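# Remove the printer's build plate and lay it flat nearby

## Task

Lift the thin magnetic build plate off the 3-D printer's heated bed and lay it flat, with its original face still upward, on the table the printer sits on, somewhere that touches neither the printer nor its door. The printer must stay where it was, and every other item beside or behind it must stay close to its starting spot and keep its orientation. The plate has to rest there on its own, not be held up by a gripper. Finish by opening the grippers and pulling both arms away.

## Robot and tools

Robot: two identical six-joint arms, left_arm and right_arm, each ending in a two-finger parallel gripper. Their root links sit at (0, +0.300, 0) for left_arm and (0, -0.300, 0) for right_arm, both with identity rotation. The names are labels only and say nothing about which side of an image an arm appears on.

Frame: all positions share one scene frame in metres. The origin is on the table top midway between the arm bases, +x runs out across the table, +y points toward left_arm, +z points up. Orientations are quaternions written w first (qw, qx, qy, qz). In a gripper's own frame the fingers extend along +z and close along y. The reported hand point (end_effector_position) lies between the finger pads, roughly 1 cm short of the tips.

The 16-number row: every command that moves arms uses a single flat list of 16 numbers covering both arms together: left_arm x, y, z, qw, qx, qy, qz, opening, then right_arm x, y, z, qw, qx, qy, qz, opening. x, y, z are an absolute target for the hand point in the scene frame (metres), and the quaternion is an absolute target orientation in that frame, so the row is a pose, not an offset. Opening runs from -1 (closed) to +1 (fully open, 0.094 m). Even if only one arm should move, fill in both halves; for the idle arm repeat the exact position and quaternion from the last result before it came to rest, plus its desired opening. To hold an orientation steady, keep sending the same quaternion rather than copying a drifted reported one. A target lying more than 0.6 m from the arm's last reported position along any of its gripper axes gets refused.

Tools:
- execute_actions {"actions": [...], "pictures": bool}. The list holds zero or one item. Empty list: just report state. {"rows": [[16 numbers], ...], "steps": n}: up to 15 rows and up to 15 steps, each step 1/30 s; each row is used for one step and the final row repeats to fill the remaining steps (default 15). {"steps": n} without rows: a wait of up to 300 steps counted from the previous result, including time spent composing the reply. A refused call moves nothing.
- move {"target": [16 numbers], "speed": m/s}: drives each gripper in a straight line toward its pose; speed 0.002 to 0.5, default 0.25, with rotation capped at twice that value in rad/s. Paths last 0.5 to 10 s and finish together; longer ones stop short at 10 s. The opening is applied at the start. Paths ignore obstacles and the other arm. Grippers lag, wander and can overshoot the speed, especially with the arm near full stretch.
- wait {"seconds": 0 to 10}: lets the simulation run with no new command.
- zoom_image {"camera", "region": [x0, y0, x1, y1]}: a sharper crop of the latest image, pixel coordinates from the top-left, at most 504 by 504.
- show_instructions: shows the reference image(s), here one printer card page.
- read_manual {"section": "licences"}: licence text only.


Cameras: cam_high, cam_low (fixed) and cam_left_wrist, cam_right_wrist (fisheye, on the hands), all 504x504. Calibration data is given but may be off by a few degrees and millimetres.

Control behaviour: each step, the commanded pose is limited to 70 mm and 16 degrees away from the measured pose, then damped inverse kinematics chases it, favouring position over orientation. After an action ends, an arm continues only to its last clipped pose, so distant targets need follow-up commands; check the reported pose. Arms commonly settle a centimetre or more off target, usually low. The simulation keeps running while you think.

Result lines: the state line gives each gripper's position and quaternion (reported position may be slightly wrong at long reach). grip_measured is the finger gap on the command scale. "Hand target" shows where the controller is heading. "pose unreachable" means the clearance check altered or blocked that arm's command; HELD flags steps where this happened. The move line reports the ending (done, off_target, moving, held, fault), distances to the poses, and limits: paced means the pose was clipped; held means some steps were blocked, after which the arm may jump faster than requested. If only one arm is named, the other finished fine. FAULT lines mean an arm stopped; MOTOR HOT warns from 85 °C, and at 100 °C that arm drops everything and sags.

Gripping: command an opening below grip_measured to hold; about 0.03 below grips firmly, less grips softly. Finger force tops out near 50 to 62 N per pad and is weaker on very thin items (under about 2 mm), which matters for a thin build plate. First contact can spike briefly.

Things to avoid: arms colliding or pressing each other, fast or deep-past-contact pushes (force grows with speed and overshoot), slips and drops, shoving the printer or neighbouring items, and anything leaving the table. Occasional random tugs on held parts or nudges to loose objects may occur. Long grips heat motors, so don't hold loads idly. At the end, release the plate, confirm it lies flat on its own, and retract both arms.

Each tool is called after ">>>" by a JSON object that holds its "api" and its "payload", one argument or row to a line.

Reference images:

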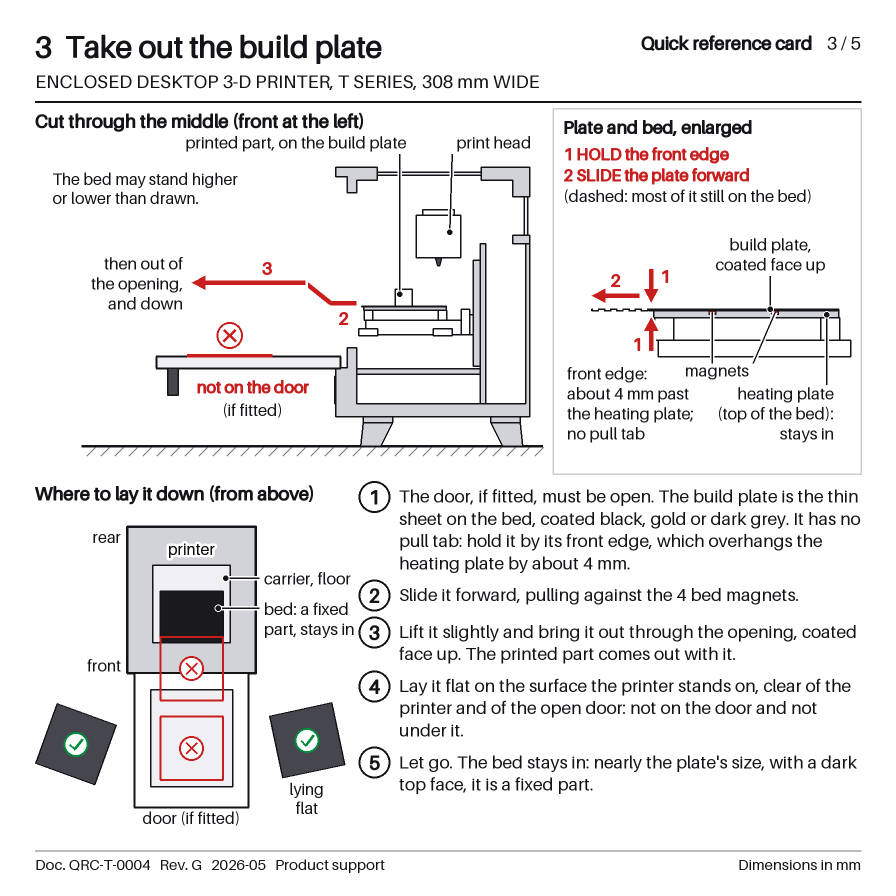

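## Session

>>> {"api": "execute_actions", "payload": {
  "actions": []
}}

Scene clock: 0.00 s of 4100.00 s.
left_arm: end_effector_position=(+0.5230, +0.3017, +0.4821) grip_measured=+1.000 end_effector_quat_wxyz=(+0.704, +0.002, +0.711, +0.002) | right_arm: end_effector_position=(+0.5172, -0.2975, +0.4860) grip_measured=+1.000 end_effector_quat_wxyz=(+0.701, +0.003, +0.713, +0.009)
Joint positions: left_arm=[0.006 1.058 1.034 0.014 0.005 0.006 0.094] | right_arm=[ 0.004  1.041  1.038 -0.014 -0.006  0.017  0.094]
Joint velocities: left_arm=[-0.005 -0.015 -0.002  0.002 -0.051 -0.022  0.   ] | right_arm=[ 0.015 -0.005  0.007 -0.007 -0.095 -0.037  0.   ]
Hand target (left_arm): +0.523, +0.302, +0.502; +0.716, +0.002, +0.698, +0.003
Hand target (right_arm): +0.516, -0.297, +0.510; +0.716, +0.003, +0.698, +0.010

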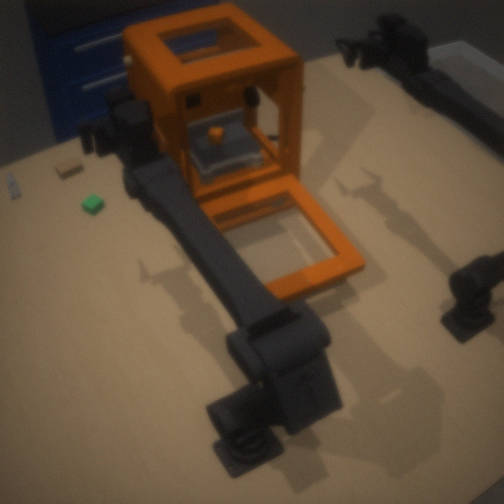

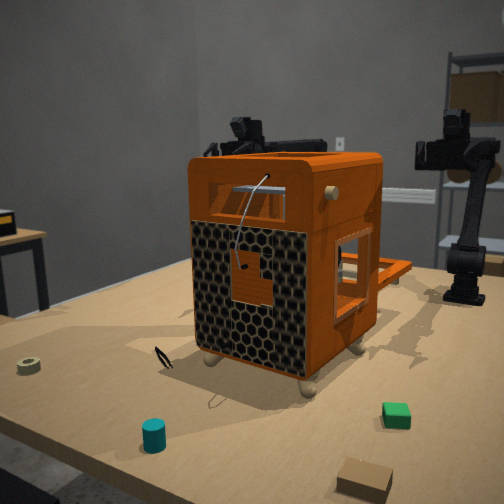

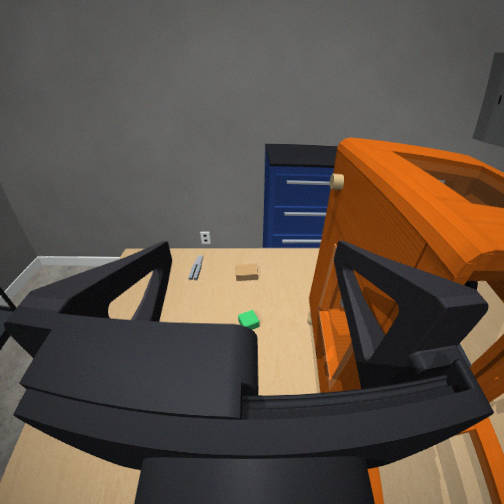

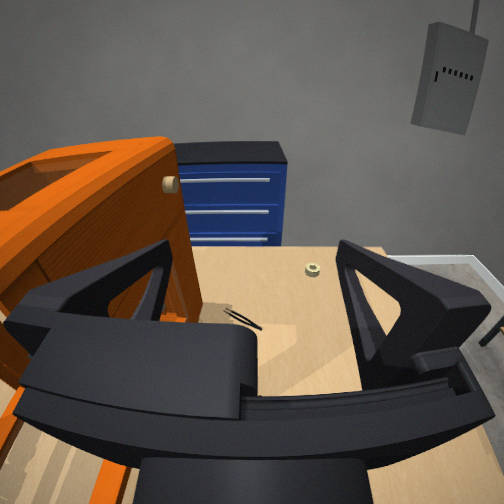

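>>> {"api": "zoom_image", "payload": {
  "camera": "cam_high",
  "region": [120, 0, 380, 310]
}}

Region (120, 0, 380, 310) of cam_high's 504x504 image, scaled by 1.626, with more detail than that image has; it fills the left 423 columns of this view, and the rest is white.

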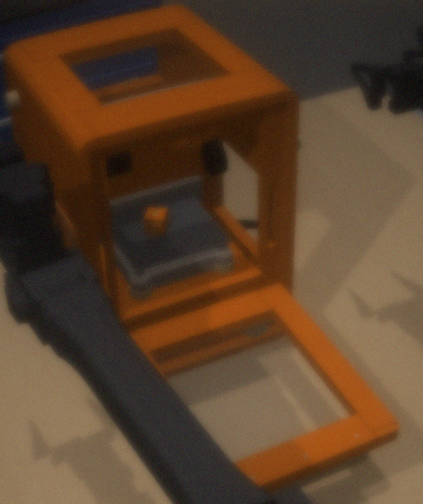

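>>> {"api": "move", "payload": {
  "target": [0.45,0.33,0.48,0.704,0,0.711,0,1, 0.40,-0.08,0.32,0.707,0,0.707,0,1]
}}

Scene clock: 10.93 s of 4100.00 s.
left_arm: end_effector_position=(+0.4544, +0.3271, +0.4834) grip_measured=+1.000 end_effector_quat_wxyz=(+0.706, +0.004, +0.708, +0.001) | right_arm: end_effector_position=(+0.3983, -0.0819, +0.3087) grip_measured=+1.000 end_effector_quat_wxyz=(+0.699, -0.009, +0.715, -0.006)
Joint positions: left_arm=[ 0.1    0.867  0.922 -0.059  0.105  0.006  0.094] | right_arm=[ 0.766  1.081  0.586  0.464  0.762 -0.     0.094]
Joint velocities: left_arm=[-0.015 -0.015 -0.007 -0.002  0.066  0.022  0.   ] | right_arm=[-0.024 -0.015 -0.032  0.002  0.022  0.007  0.   ]
Hand target (left_arm): +0.450, +0.330, +0.481; +0.704, -0.000, +0.711, -0.000
Hand target (right_arm): +0.399, -0.082, +0.321; +0.709, -0.004, +0.705, -0.004
Off the commanded pose (left_arm): 0.006 m, 1 deg.
Off the commanded pose (right_arm): 0.012 m, 2 deg.
After step 90, 6.33 s passed at rest.
move: off_target (right_arm)
camera_calibration (this result's frames):
cam_left_wrist: T_world_to_cam=[[0.0116231, -0.999931, -0.00165141, 0.32401], [-0.558991, -0.00512826, -0.829158, 0.668425], [0.829092, 0.0105605, -0.559012, 0.0150493], [0, 0, 0, 1]] pos_world=[0.3574, 0.327256, 0.563177]
cam_right_wrist: T_world_to_cam=[[0.00471648, -0.99975, 0.0218389, -0.0898291], [-0.60412, -0.0202521, -0.796636, 0.490831], [0.79688, -0.00943601, -0.604064, -0.00634506], [0, 0, 0, 1]] pos_world=[0.302001, -0.0799262, 0.389143]

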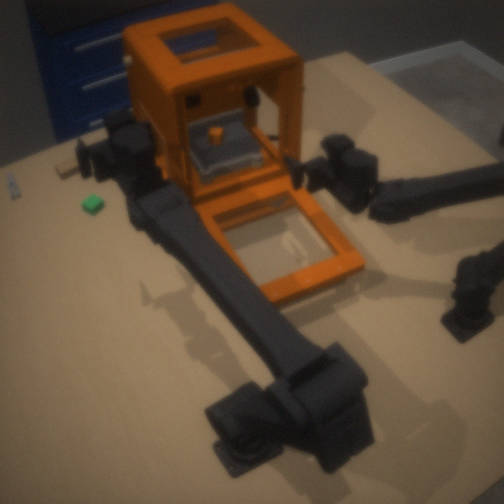

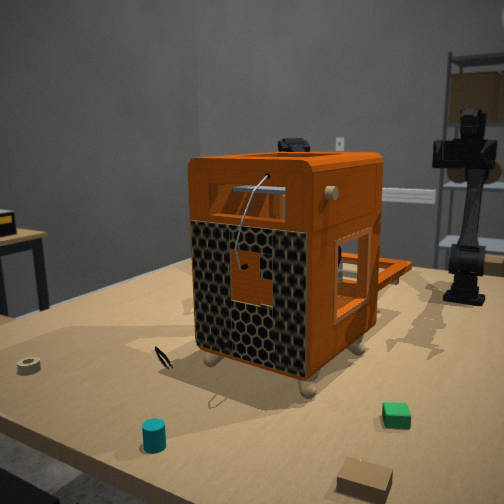

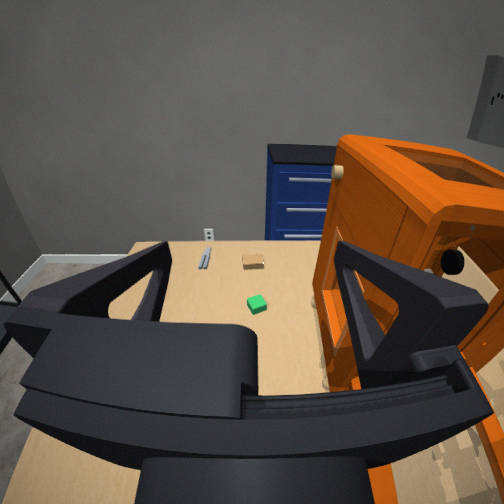

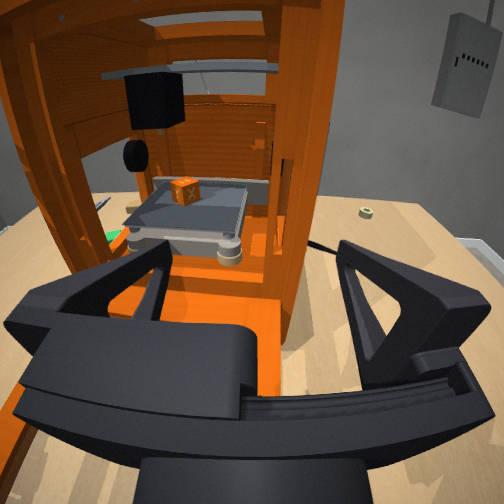

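>>> {"api": "move", "payload": {
  "target": [0.42,0.04,0.24,0.4545,-0.4545,0.5417,-0.5417,-0.4, 0.30,-0.40,0.40,0.707,0,0.707,0,1]
}}

>>> {"api": "zoom_image", "payload": {
  "camera": "cam_left_wrist",
  "region": [100, 100, 400, 400]
}}

Scene clock: 25.23 s of 4100.00 s.
left_arm: end_effector_position=(+0.4172, +0.0426, +0.2453) grip_measured=-0.398 end_effector_quat_wxyz=(+0.461, -0.449, +0.546, -0.536) | right_arm: end_effector_position=(+0.3016, -0.3963, +0.3628) grip_measured=+1.000 end_effector_quat_wxyz=(+0.690, +0.014, +0.724, +0.015)
Joint positions: left_arm=[-0.742  1.313  0.533  0.78  -0.569 -1.549  0.028] | right_arm=[-0.637  0.434  0.498 -0.124 -0.639  0.006  0.094]
Joint velocities: left_arm=[ 0.005 -0.005 -0.032  0.012 -0.007 -0.007 -0.   ] | right_arm=[-0.005 -0.005 -0.022  0.007  0.022 -0.081  0.   ]
Hand target (left_arm): +0.416, +0.041, +0.241; +0.457, -0.452, +0.543, -0.540
Hand target (right_arm): +0.301, -0.397, +0.398; +0.707, +0.008, +0.707, +0.008
Off the commanded pose (left_arm): 0.007 m, 1 deg.
Off the commanded pose (right_arm): 0.037 m, 4 deg.
After step 90, 7.57 s passed at rest.
move: off_target (right_arm)
camera_calibration (this result's frames):
cam_left_wrist: T_world_to_cam=[[0.0127837, -0.0194566, 0.999729, -0.248408], [-0.690607, -0.723211, -0.00524416, 0.332206], [0.723117, -0.690353, -0.0226822, -0.141636], [0, 0, 0, 1]] pos_world=[0.335019, 0.137643, 0.24687]
cam_right_wrist: T_world_to_cam=[[0.000625335, -0.999112, -0.0421209, -0.380193], [-0.624578, 0.0325047, -0.780286, 0.490303], [0.780962, 0.0267957, -0.624003, 0.126843], [0, 0, 0, 1]] pos_world=[0.20741, -0.399192, 0.445713]

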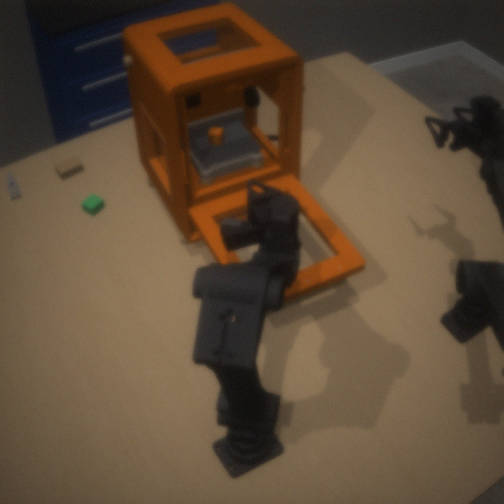

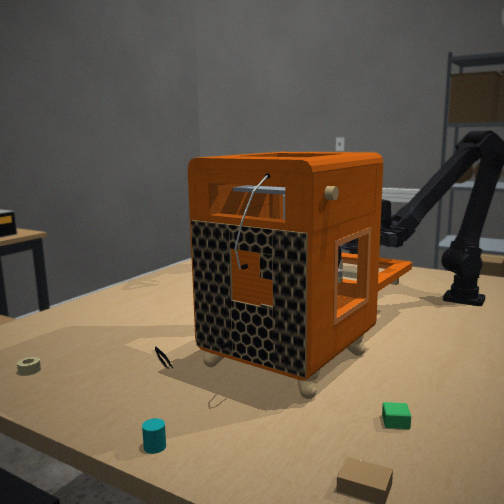

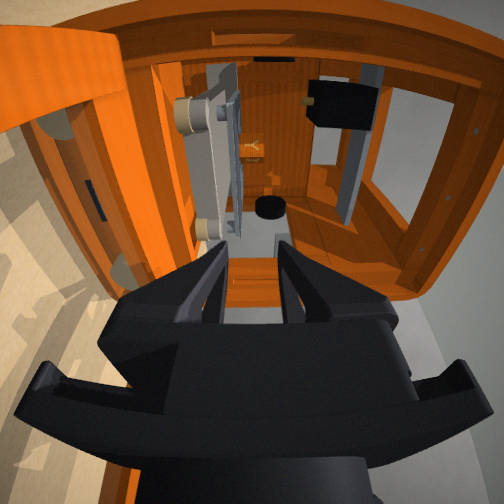

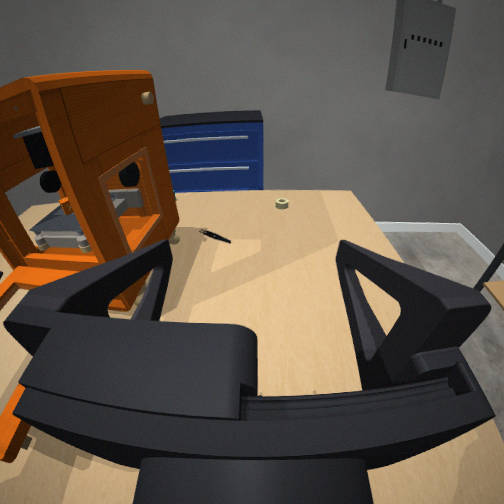

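Region (100, 100, 400, 400) of cam_left_wrist's 504x504 image, scaled by 1.680, with more detail than that image has.

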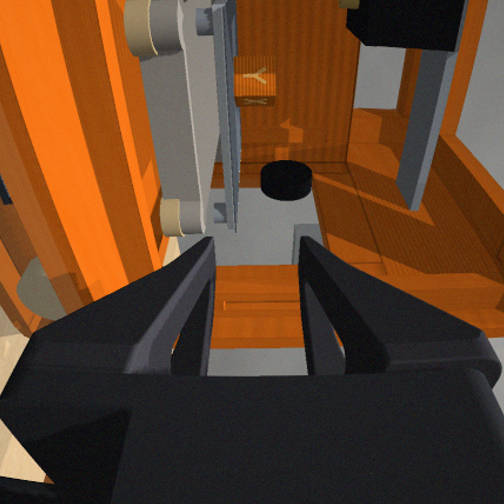

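>>> {"api": "move", "payload": {
  "target": [0.51,0.045,0.232,0.4545,-0.4545,0.5417,-0.5417,-0.4, 0.30,-0.40,0.37,0.69,0.014,0.724,0.015,1],
  "speed": 0.1
}}

>>> {"api": "zoom_image", "payload": {
  "camera": "cam_left_wrist",
  "region": [150, 100, 350, 300]
}}

Scene clock: 31.60 s of 4100.00 s.
left_arm: end_effector_position=(+0.4937, +0.0526, +0.2122) grip_measured=-0.398 end_effector_quat_wxyz=(+0.451, -0.457, +0.562, -0.522) | right_arm: end_effector_position=(+0.3004, -0.3963, +0.3597) grip_measured=+1.000 end_effector_quat_wxyz=(+0.687, +0.013, +0.726, +0.021)
Joint positions: left_arm=[-0.588  1.508  0.653  0.803 -0.412 -1.563  0.028] | right_arm=[-0.649  0.434  0.494 -0.129 -0.659  0.006  0.094]
Joint velocities: left_arm=[-0.015 -0.005  0.007 -0.012 -0.007  0.022 -0.001] | right_arm=[-0.015 -0.015 -0.002  0.002 -0.037 -0.037  0.   ]
Hand target (left_arm): +0.508, +0.046, +0.231; +0.454, -0.455, +0.542, -0.542
Hand target (right_arm): +0.300, -0.400, +0.370; +0.690, +0.014, +0.724, +0.015
Off the commanded pose (left_arm): 0.027 m, 3 deg.
Off the commanded pose (right_arm): 0.011 m, 1 deg.
After step 90, 2.07 s passed at rest.
move: off_target (left_arm, right_arm)
camera_calibration (this result's frames):
cam_left_wrist: T_world_to_cam=[[0.0587716, -0.0355919, 0.997637, -0.23749], [-0.693179, -0.720607, 0.0151272, 0.388886], [0.718366, -0.692429, -0.0670228, -0.178928], [0, 0, 0, 1]] pos_world=[0.412061, 0.147887, 0.219054]
cam_right_wrist: T_world_to_cam=[[0.00867827, -0.998781, -0.0485826, -0.380309], [-0.629478, 0.0322935, -0.776347, 0.487154], [0.77697, 0.037319, -0.62843, 0.13277], [0, 0, 0, 1]] pos_world=[0.206795, -0.400532, 0.443161]

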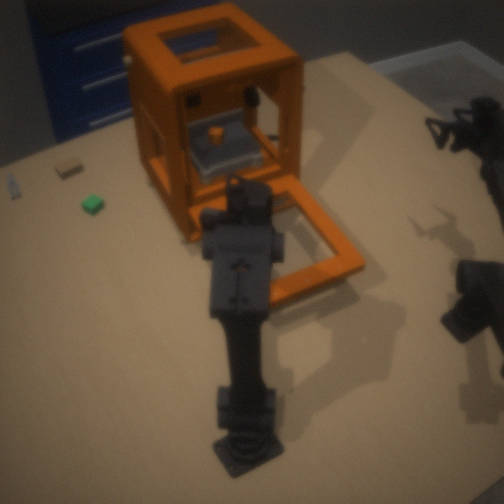

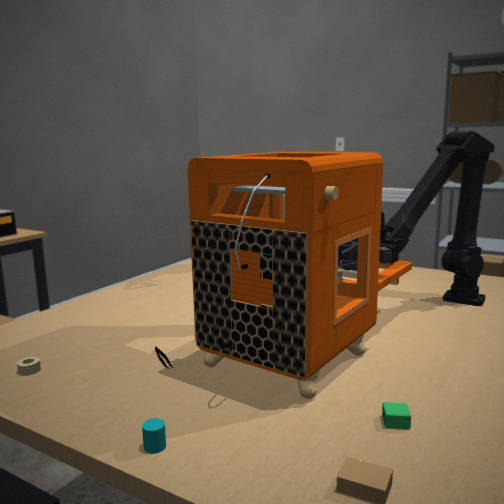

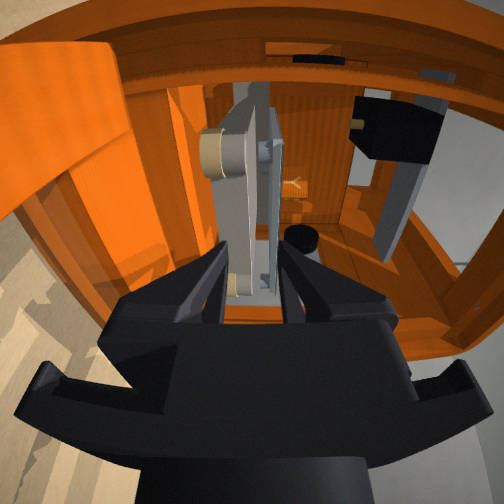

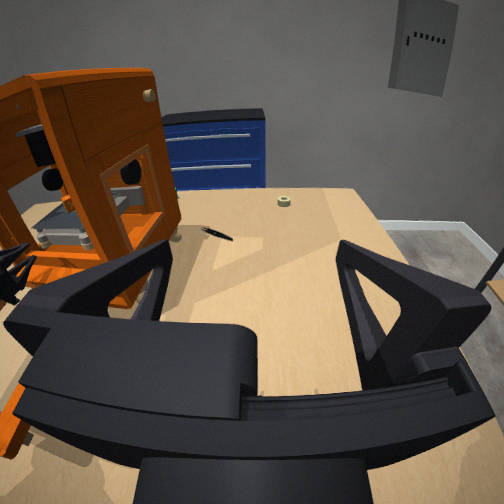

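Region (150, 100, 350, 300) of cam_left_wrist's 504x504 image, scaled by 2.520, with more detail than that image has.

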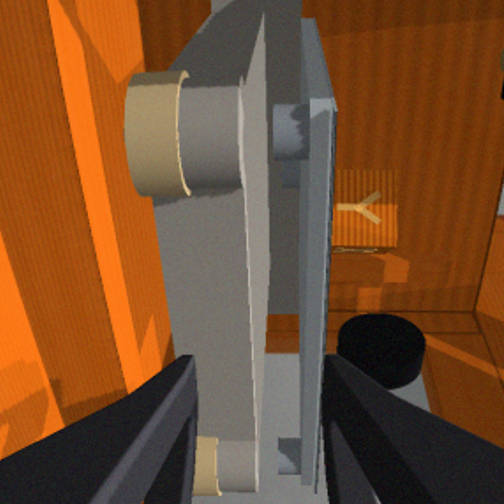

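>>> {"api": "move", "payload": {
  "target": [0.52,0.04,0.252,0.4545,-0.4545,0.5417,-0.5417,-0.4, 0.30,-0.40,0.37,0.69,0.014,0.724,0.015,1],
  "speed": 0.05
}}

>>> {"api": "zoom_image", "payload": {
  "camera": "cam_left_wrist",
  "region": [150, 100, 350, 300]
}}

Scene clock: 35.70 s of 4100.00 s.
left_arm: end_effector_position=(+0.5062, +0.0439, +0.2289) grip_measured=-0.398 end_effector_quat_wxyz=(+0.451, -0.455, +0.558, -0.528) | right_arm: end_effector_position=(+0.3005, -0.3963, +0.3577) grip_measured=+1.000 end_effector_quat_wxyz=(+0.686, +0.014, +0.727, +0.021)
Joint positions: left_arm=[-0.588  1.508  0.706  0.762 -0.409 -1.563  0.028] | right_arm=[-0.649  0.434  0.491 -0.129 -0.659  0.006  0.094]
Joint velocities: left_arm=[ 0.005 -0.005  0.002 -0.012 -0.037  0.022 -0.001] | right_arm=[ 0.005  0.005 -0.012 -0.022  0.037 -0.037  0.   ]
Hand target (left_arm): +0.519, +0.040, +0.252; +0.455, -0.454, +0.541, -0.542
Hand target (right_arm): +0.300, -0.400, +0.370; +0.690, +0.014, +0.724, +0.015
Off the commanded pose (left_arm): 0.027 m, 2 deg.
Off the commanded pose (right_arm): 0.013 m, 1 deg.
move: off_target (left_arm, right_arm)
camera_calibration (this result's frames):
cam_left_wrist: T_world_to_cam=[[0.0481254, -0.0276907, 0.998457, -0.250325], [-0.694953, -0.718927, 0.0135582, 0.39215], [0.717443, -0.694534, -0.0538424, -0.195276], [0, 0, 0, 1]] pos_world=[0.424672, 0.13937, 0.234108]
cam_right_wrist: T_world_to_cam=[[0.0085425, -0.998679, -0.0506782, -0.379591], [-0.631599, 0.0339024, -0.774554, 0.486226], [0.775248, 0.0386249, -0.630475, 0.133247], [0, 0, 0, 1]] pos_world=[0.207043, -0.400721, 0.44138]

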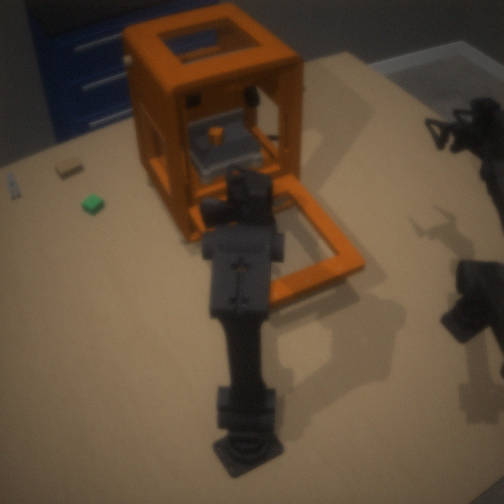

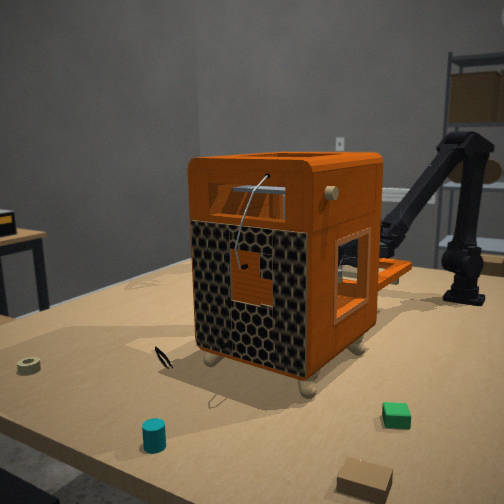

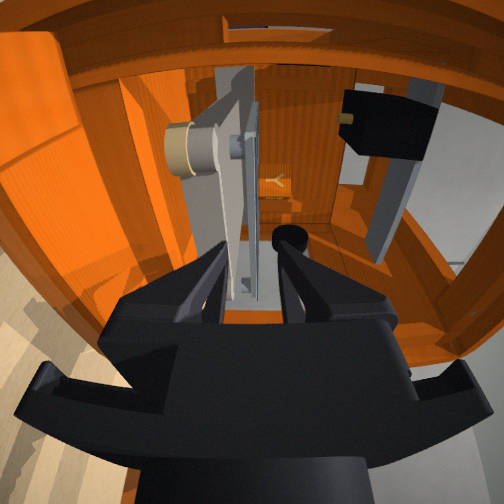

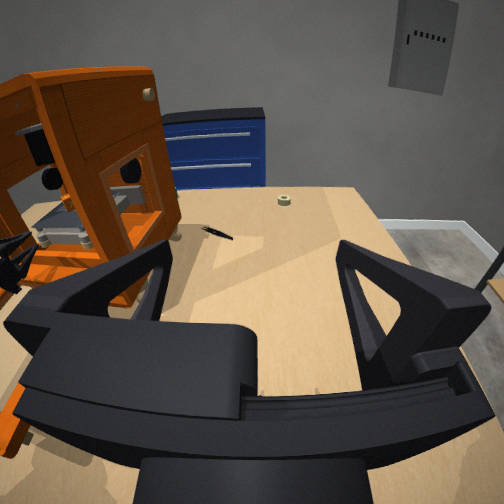

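Region (150, 100, 350, 300) of cam_left_wrist's 504x504 image, scaled by 2.520, with more detail than that image has.

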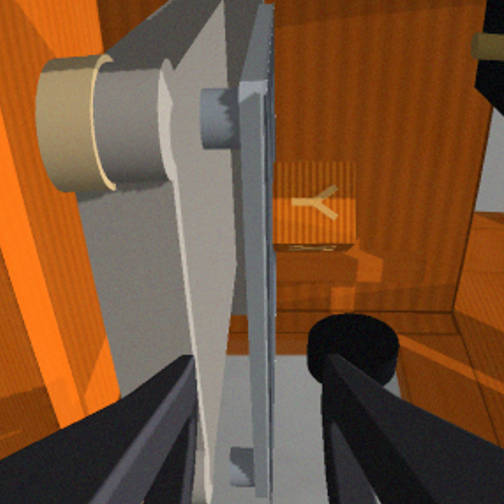

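>>> {"api": "move", "payload": {
  "target": [0.555,0.034,0.254,0.4545,-0.4545,0.5417,-0.5417,-0.7, 0.30,-0.40,0.37,0.69,0.014,0.724,0.015,1],
  "speed": 0.03
}}

>>> {"api": "zoom_image", "payload": {
  "camera": "cam_left_wrist",
  "region": [150, 100, 350, 300]
}}

>>> {"api": "zoom_image", "payload": {
  "camera": "cam_high",
  "region": [160, 80, 320, 240]
}}

Scene clock: 44.03 s of 4100.00 s.
left_arm: end_effector_position=(+0.5381, +0.0386, +0.2418) grip_measured=-0.698 end_effector_quat_wxyz=(+0.453, -0.453, +0.551, -0.534) | right_arm: end_effector_position=(+0.3005, -0.3963, +0.3550) grip_measured=+1.000 end_effector_quat_wxyz=(+0.685, +0.015, +0.728, +0.022)
Joint positions: left_arm=[-0.558  1.557  0.796  0.741 -0.378 -1.563  0.014] | right_arm=[-0.649  0.434  0.486 -0.129 -0.659  0.006  0.094]
Joint velocities: left_arm=[-0.015 -0.005 -0.002  0.002  0.037 -0.066  0.   ] | right_arm=[-0.005 -0.015 -0.007  0.002 -0.081  0.051  0.   ]
Hand target (left_arm): +0.554, +0.035, +0.253; +0.454, -0.455, +0.542, -0.542
Hand target (right_arm): +0.300, -0.400, +0.370; +0.690, +0.014, +0.724, +0.015
Off the commanded pose (left_arm): 0.021 m, 1 deg.
Off the commanded pose (right_arm): 0.015 m, 1 deg.
After step 90, 3.17 s passed at rest.
move: off_target (left_arm, right_arm)
camera_calibration (this result's frames):
cam_left_wrist: T_world_to_cam=[[0.0326133, -0.0165981, 0.99933, -0.257131], [-0.695681, -0.71827, 0.0107738, 0.411389], [0.71761, -0.695566, -0.0349721, -0.225717], [0, 0, 0, 1]] pos_world=[0.456558, 0.134219, 0.244633]
cam_right_wrist: T_world_to_cam=[[0.00835257, -0.998534, -0.0534714, -0.378636], [-0.634419, 0.0360416, -0.772148, 0.484985], [0.772944, 0.0403727, -0.633189, 0.133878], [0, 0, 0, 1]] pos_world=[0.207366, -0.400966, 0.439004]

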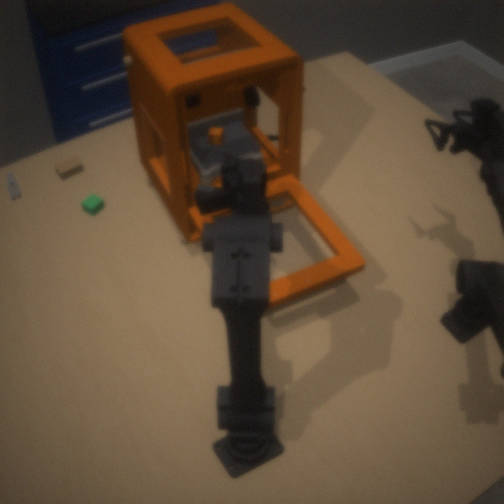

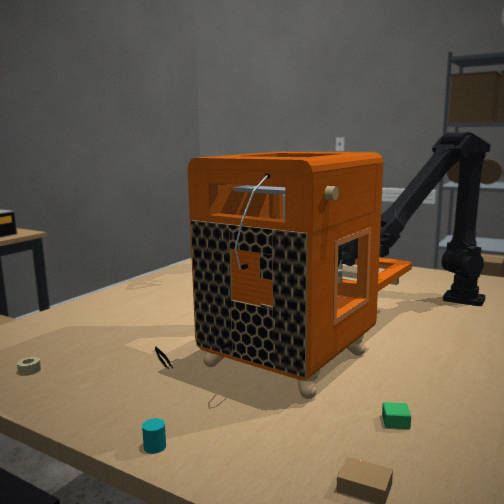

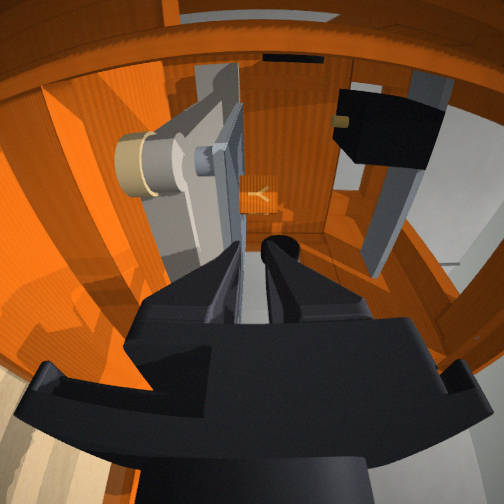

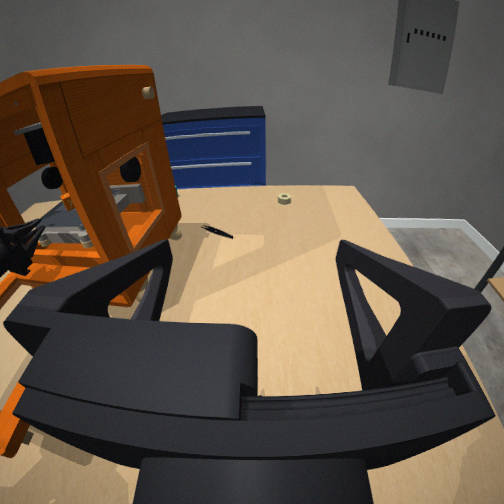

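Region (150, 100, 350, 300) of cam_left_wrist's 504x504 image, scaled by 2.520, with more detail than that image has.

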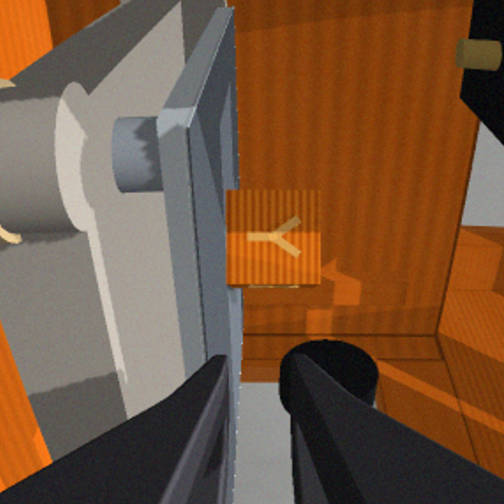

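Region (160, 80, 320, 240) of cam_high's 504x504 image, scaled by 3.150, with more detail than that image has.

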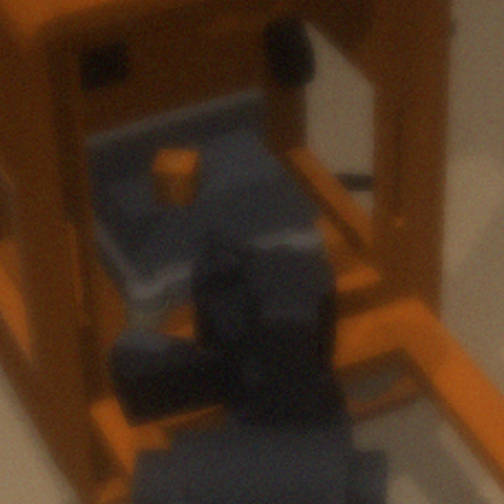

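>>> {"api": "move", "payload": {
  "target": [0.535,0.037,0.243,0.4545,-0.4545,0.5417,-0.5417,-0.7, 0.42,-0.20,0.20,0.664,-0.242,0.664,0.242,-1],
  "speed": 0.15
}}

>>> {"api": "zoom_image", "payload": {
  "camera": "cam_right_wrist",
  "region": [150, 50, 400, 300]
}}

>>> {"api": "zoom_image", "payload": {
  "camera": "cam_left_wrist",
  "region": [150, 100, 350, 300]
}}

Scene clock: 53.10 s of 4100.00 s.
left_arm: end_effector_position=(+0.5384, +0.0403, +0.2444) grip_measured=-0.698 end_effector_quat_wxyz=(+0.457, -0.455, +0.545, -0.536) | right_arm: end_effector_position=(+0.4033, -0.2043, +0.1798) grip_measured=-0.984 end_effector_quat_wxyz=(+0.636, -0.227, +0.694, +0.249)
Joint positions: left_arm=[-0.558  1.557  0.796  0.752 -0.388 -1.563  0.014] | right_arm=[-0.048  1.287  0.319  0.876 -0.735 -0.006  0.001]
Joint velocities: left_arm=[-0.015 -0.005 -0.007 -0.012 -0.037  0.037 -0.   ] | right_arm=[ 0.005 -0.005 -0.022 -0.017  0.007  0.007 -0.001]
Hand target (left_arm): +0.535, +0.037, +0.243; +0.455, -0.455, +0.542, -0.542
Hand target (right_arm): +0.415, -0.201, +0.202; +0.658, -0.245, +0.671, +0.239
Off the commanded pose (left_arm): 0.005 m, 1 deg.
Off the commanded pose (right_arm): 0.027 m, 5 deg.
After step 90, 3.20 s passed at rest.
move: off_target (right_arm)
camera_calibration (this result's frames):
cam_left_wrist: T_world_to_cam=[[0.0232899, -0.010589, 0.999673, -0.255011], [-0.688338, -0.725342, 0.00835343, 0.409759], [0.725016, -0.688307, -0.0241819, -0.231591], [0, 0, 0, 1]] pos_world=[0.455899, 0.135109, 0.245904]
cam_right_wrist: T_world_to_cam=[[0.63183, -0.773076, -0.0560756, -0.40208], [-0.522615, -0.371466, -0.76739, 0.278858], [0.57242, 0.514166, -0.638724, 0.114404], [0, 0, 0, 1]] pos_world=[0.334294, -0.266075, 0.264519]

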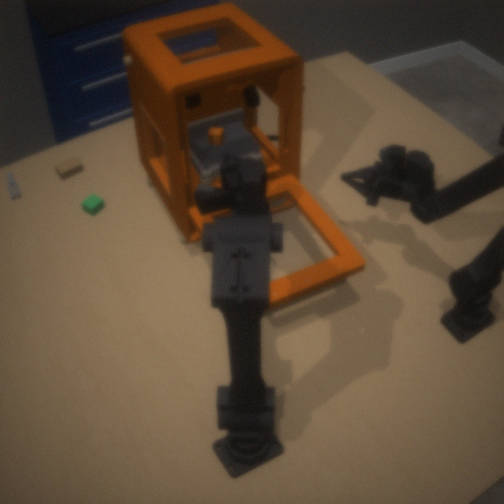

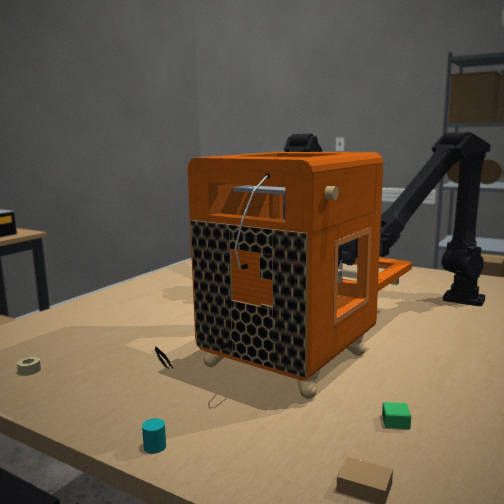

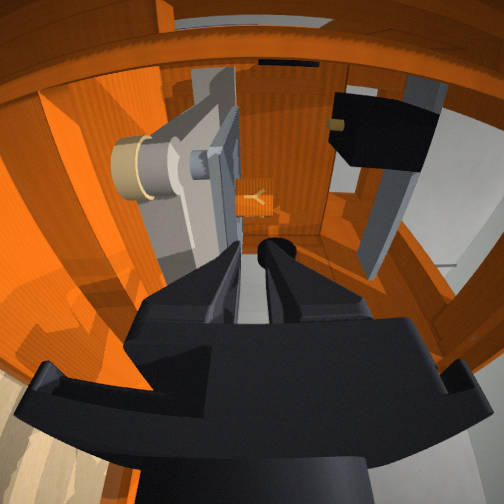

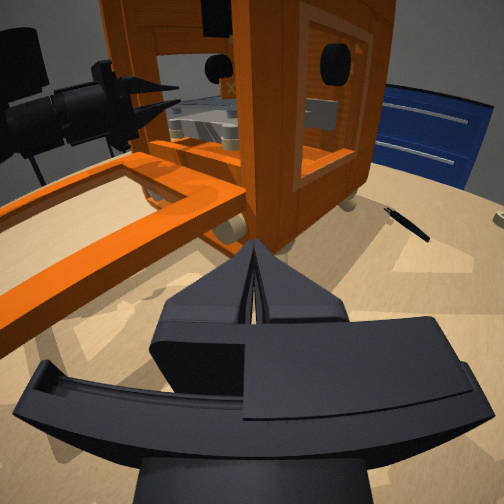

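Region (150, 50, 400, 300) of cam_right_wrist's 504x504 image, scaled by 2.016, with more detail than that image has.

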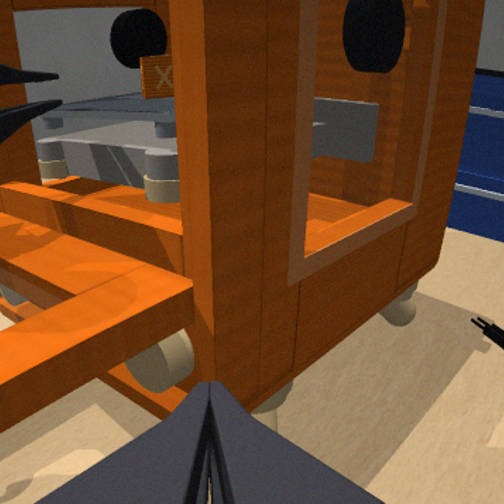

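Region (150, 100, 350, 300) of cam_left_wrist's 504x504 image, scaled by 2.520, with more detail than that image has.

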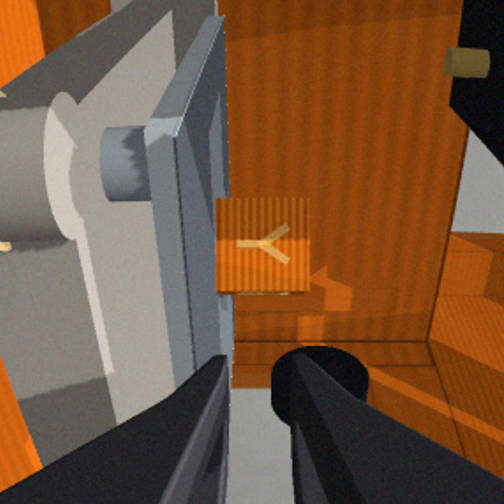

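>>> {"api": "move", "payload": {
  "target": [0.54,0.037,0.228,0.4545,-0.4545,0.5417,-0.5417,-0.7, 0.42,-0.17,0.215,0.664,-0.242,0.664,0.242,-1],
  "speed": 0.03
}}

>>> {"api": "zoom_image", "payload": {
  "camera": "cam_right_wrist",
  "region": [100, 50, 250, 200]
}}

>>> {"api": "zoom_image", "payload": {
  "camera": "cam_left_wrist",
  "region": [150, 100, 350, 300]
}}

Scene clock: 58.03 s of 4100.00 s.
left_arm: end_effector_position=(+0.5406, +0.0390, +0.2414) grip_measured=-0.698 end_effector_quat_wxyz=(+0.459, -0.453, +0.538, -0.543) | right_arm: end_effector_position=(+0.4077, -0.1755, +0.1894) grip_measured=-0.984 end_effector_quat_wxyz=(+0.643, -0.235, +0.687, +0.245)
Joint positions: left_arm=[-0.558  1.58   0.796  0.796 -0.388 -1.563  0.014] | right_arm=[ 0.055  1.278  0.336  0.876 -0.637 -0.006  0.001]
Joint velocities: left_arm=[-0.005  0.005 -0.017  0.002 -0.007  0.037 -0.001] | right_arm=[ 0.015  0.005  0.007  0.002 -0.066 -0.051 -0.   ]
Hand target (left_arm): +0.539, +0.037, +0.228; +0.455, -0.455, +0.542, -0.542
Hand target (right_arm): +0.419, -0.171, +0.215; +0.664, -0.243, +0.665, +0.242
Off the commanded pose (left_arm): 0.014 m, 1 deg.
Off the commanded pose (right_arm): 0.029 m, 4 deg.
move: off_target (left_arm, right_arm)
camera_calibration (this result's frames):
cam_left_wrist: T_world_to_cam=[[0.00548881, 0.00051111, 0.999985, -0.243059], [-0.688449, -0.725273, 0.00414953, 0.41137], [0.725264, -0.688461, -0.00362901, -0.239267], [0, 0, 0, 1]] pos_world=[0.458073, 0.133754, 0.24048]
cam_right_wrist: T_world_to_cam=[[0.637317, -0.769842, -0.0342113, -0.387805], [-0.501047, -0.380246, -0.777409, 0.290755], [0.585473, 0.512597, -0.628065, 0.0955417], [0, 0, 0, 1]] pos_world=[0.336899, -0.236964, 0.272775]

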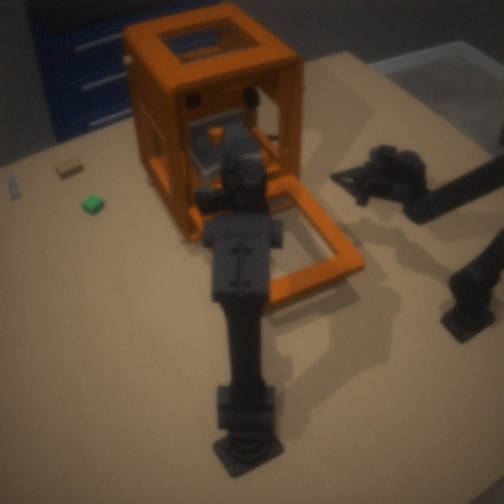

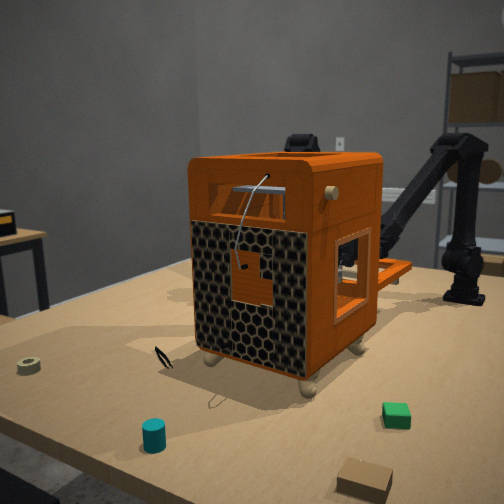

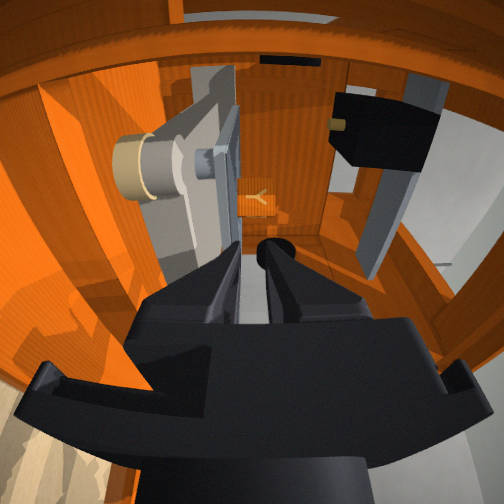

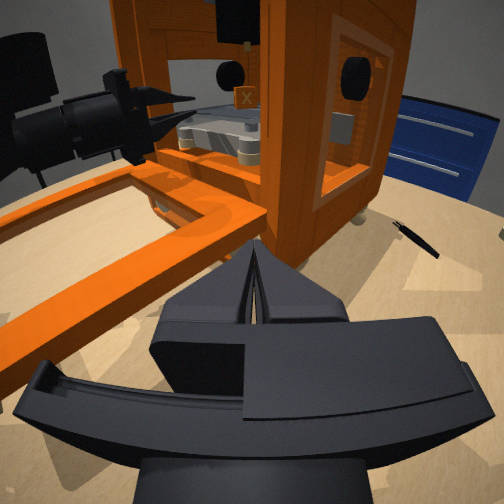

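Region (100, 50, 250, 200) of cam_right_wrist's 504x504 image, scaled by 3.360, with more detail than that image has.

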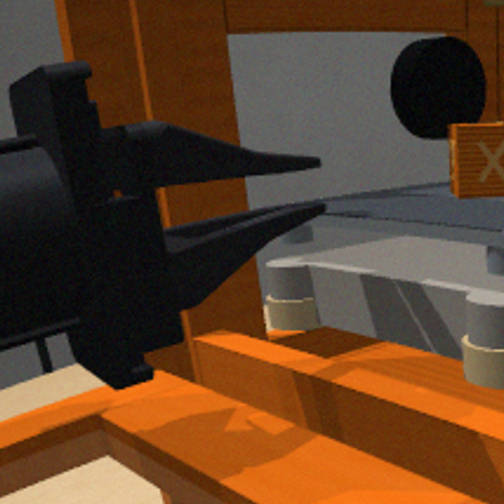

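Region (150, 100, 350, 300) of cam_left_wrist's 504x504 image, scaled by 2.520, with more detail than that image has.

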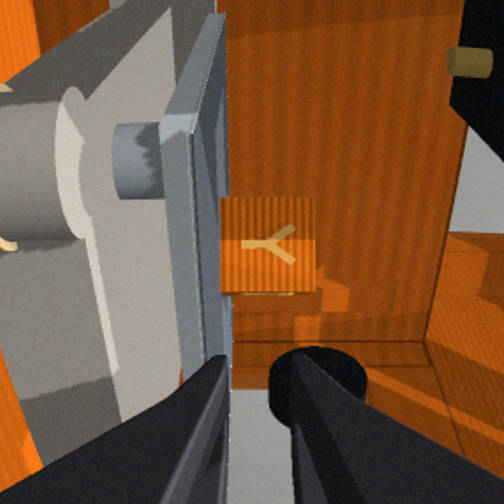

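>>> {"api": "move", "payload": {
  "target": [0.54,0.037,0.212,0.4545,-0.4545,0.5417,-0.5417,-0.7, 0.42,-0.17,0.215,0.664,-0.242,0.664,0.242,-1],
  "speed": 0.03
}}

>>> {"api": "zoom_image", "payload": {
  "camera": "cam_right_wrist",
  "region": [100, 50, 250, 200]
}}

>>> {"api": "zoom_image", "payload": {
  "camera": "cam_left_wrist",
  "region": [150, 100, 350, 300]
}}

Scene clock: 62.83 s of 4100.00 s.
left_arm: end_effector_position=(+0.5403, +0.0391, +0.2236) grip_measured=-0.698 end_effector_quat_wxyz=(+0.459, -0.453, +0.540, -0.542) | right_arm: end_effector_position=(+0.4078, -0.1756, +0.1894) grip_measured=-0.984 end_effector_quat_wxyz=(+0.643, -0.235, +0.687, +0.244)
Joint positions: left_arm=[-0.558  1.618  0.781  0.845 -0.388 -1.563  0.014] | right_arm=[ 0.055  1.278  0.336  0.876 -0.636 -0.006  0.001]
Joint velocities: left_arm=[-0.005 -0.005  0.022 -0.002  0.007  0.022 -0.001] | right_arm=[-0.015  0.005 -0.017  0.002 -0.037  0.007  0.001]
Hand target (left_arm): +0.539, +0.037, +0.212; +0.454, -0.455, +0.542, -0.541
Hand target (right_arm): +0.419, -0.170, +0.215; +0.664, -0.243, +0.664, +0.243
Off the commanded pose (left_arm): 0.012 m, 1 deg.
Off the commanded pose (right_arm): 0.029 m, 4 deg.
After step 90, 0.43 s passed at rest.
move: off_target (left_arm, right_arm)
camera_calibration (this result's frames):
cam_left_wrist: T_world_to_cam=[[0.00872573, -0.0015073, 0.999961, -0.226881], [-0.688434, -0.725282, 0.00491406, 0.411206], [0.725246, -0.68845, -0.00736629, -0.238193], [0, 0, 0, 1]] pos_world=[0.457817, 0.133914, 0.223097]
cam_right_wrist: T_world_to_cam=[[0.636437, -0.770572, -0.03415, -0.387782], [-0.501478, -0.379733, -0.777382, 0.291015], [0.586061, 0.51188, -0.628101, 0.0951825], [0, 0, 0, 1]] pos_world=[0.336954, -0.237028, 0.272771]

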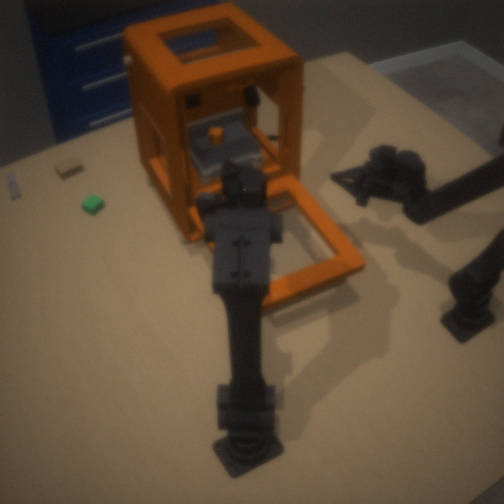

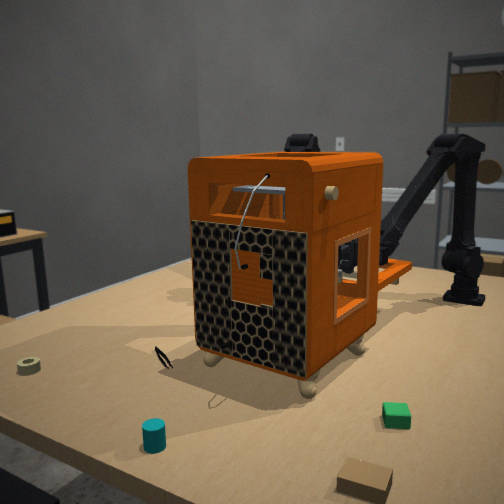

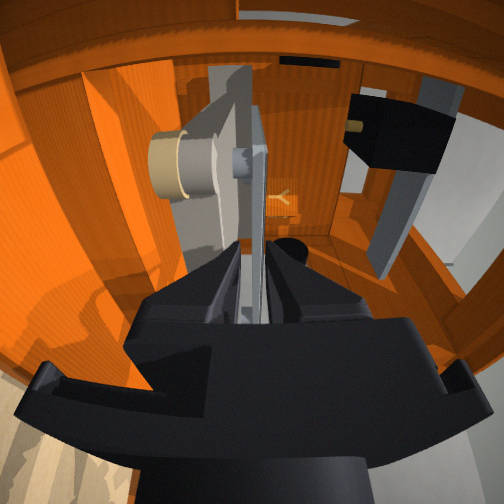

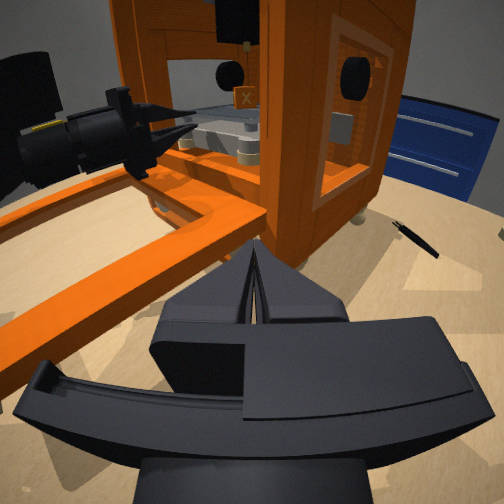

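Region (100, 50, 250, 200) of cam_right_wrist's 504x504 image, scaled by 3.360, with more detail than that image has.

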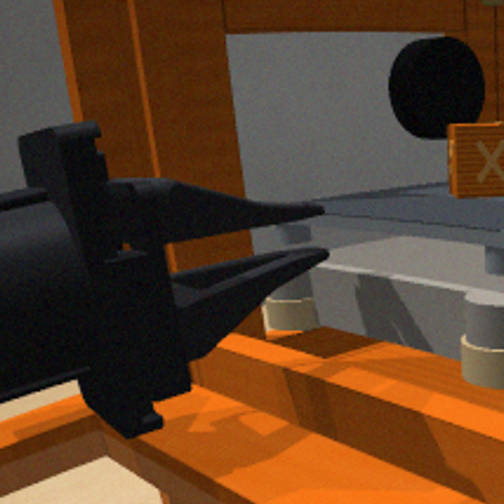

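Region (150, 100, 350, 300) of cam_left_wrist's 504x504 image, scaled by 2.520, with more detail than that image has.

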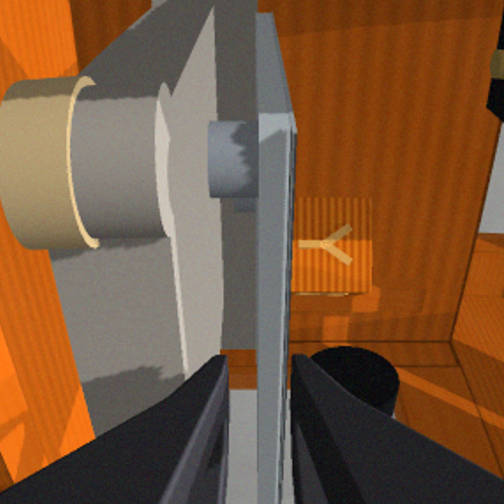

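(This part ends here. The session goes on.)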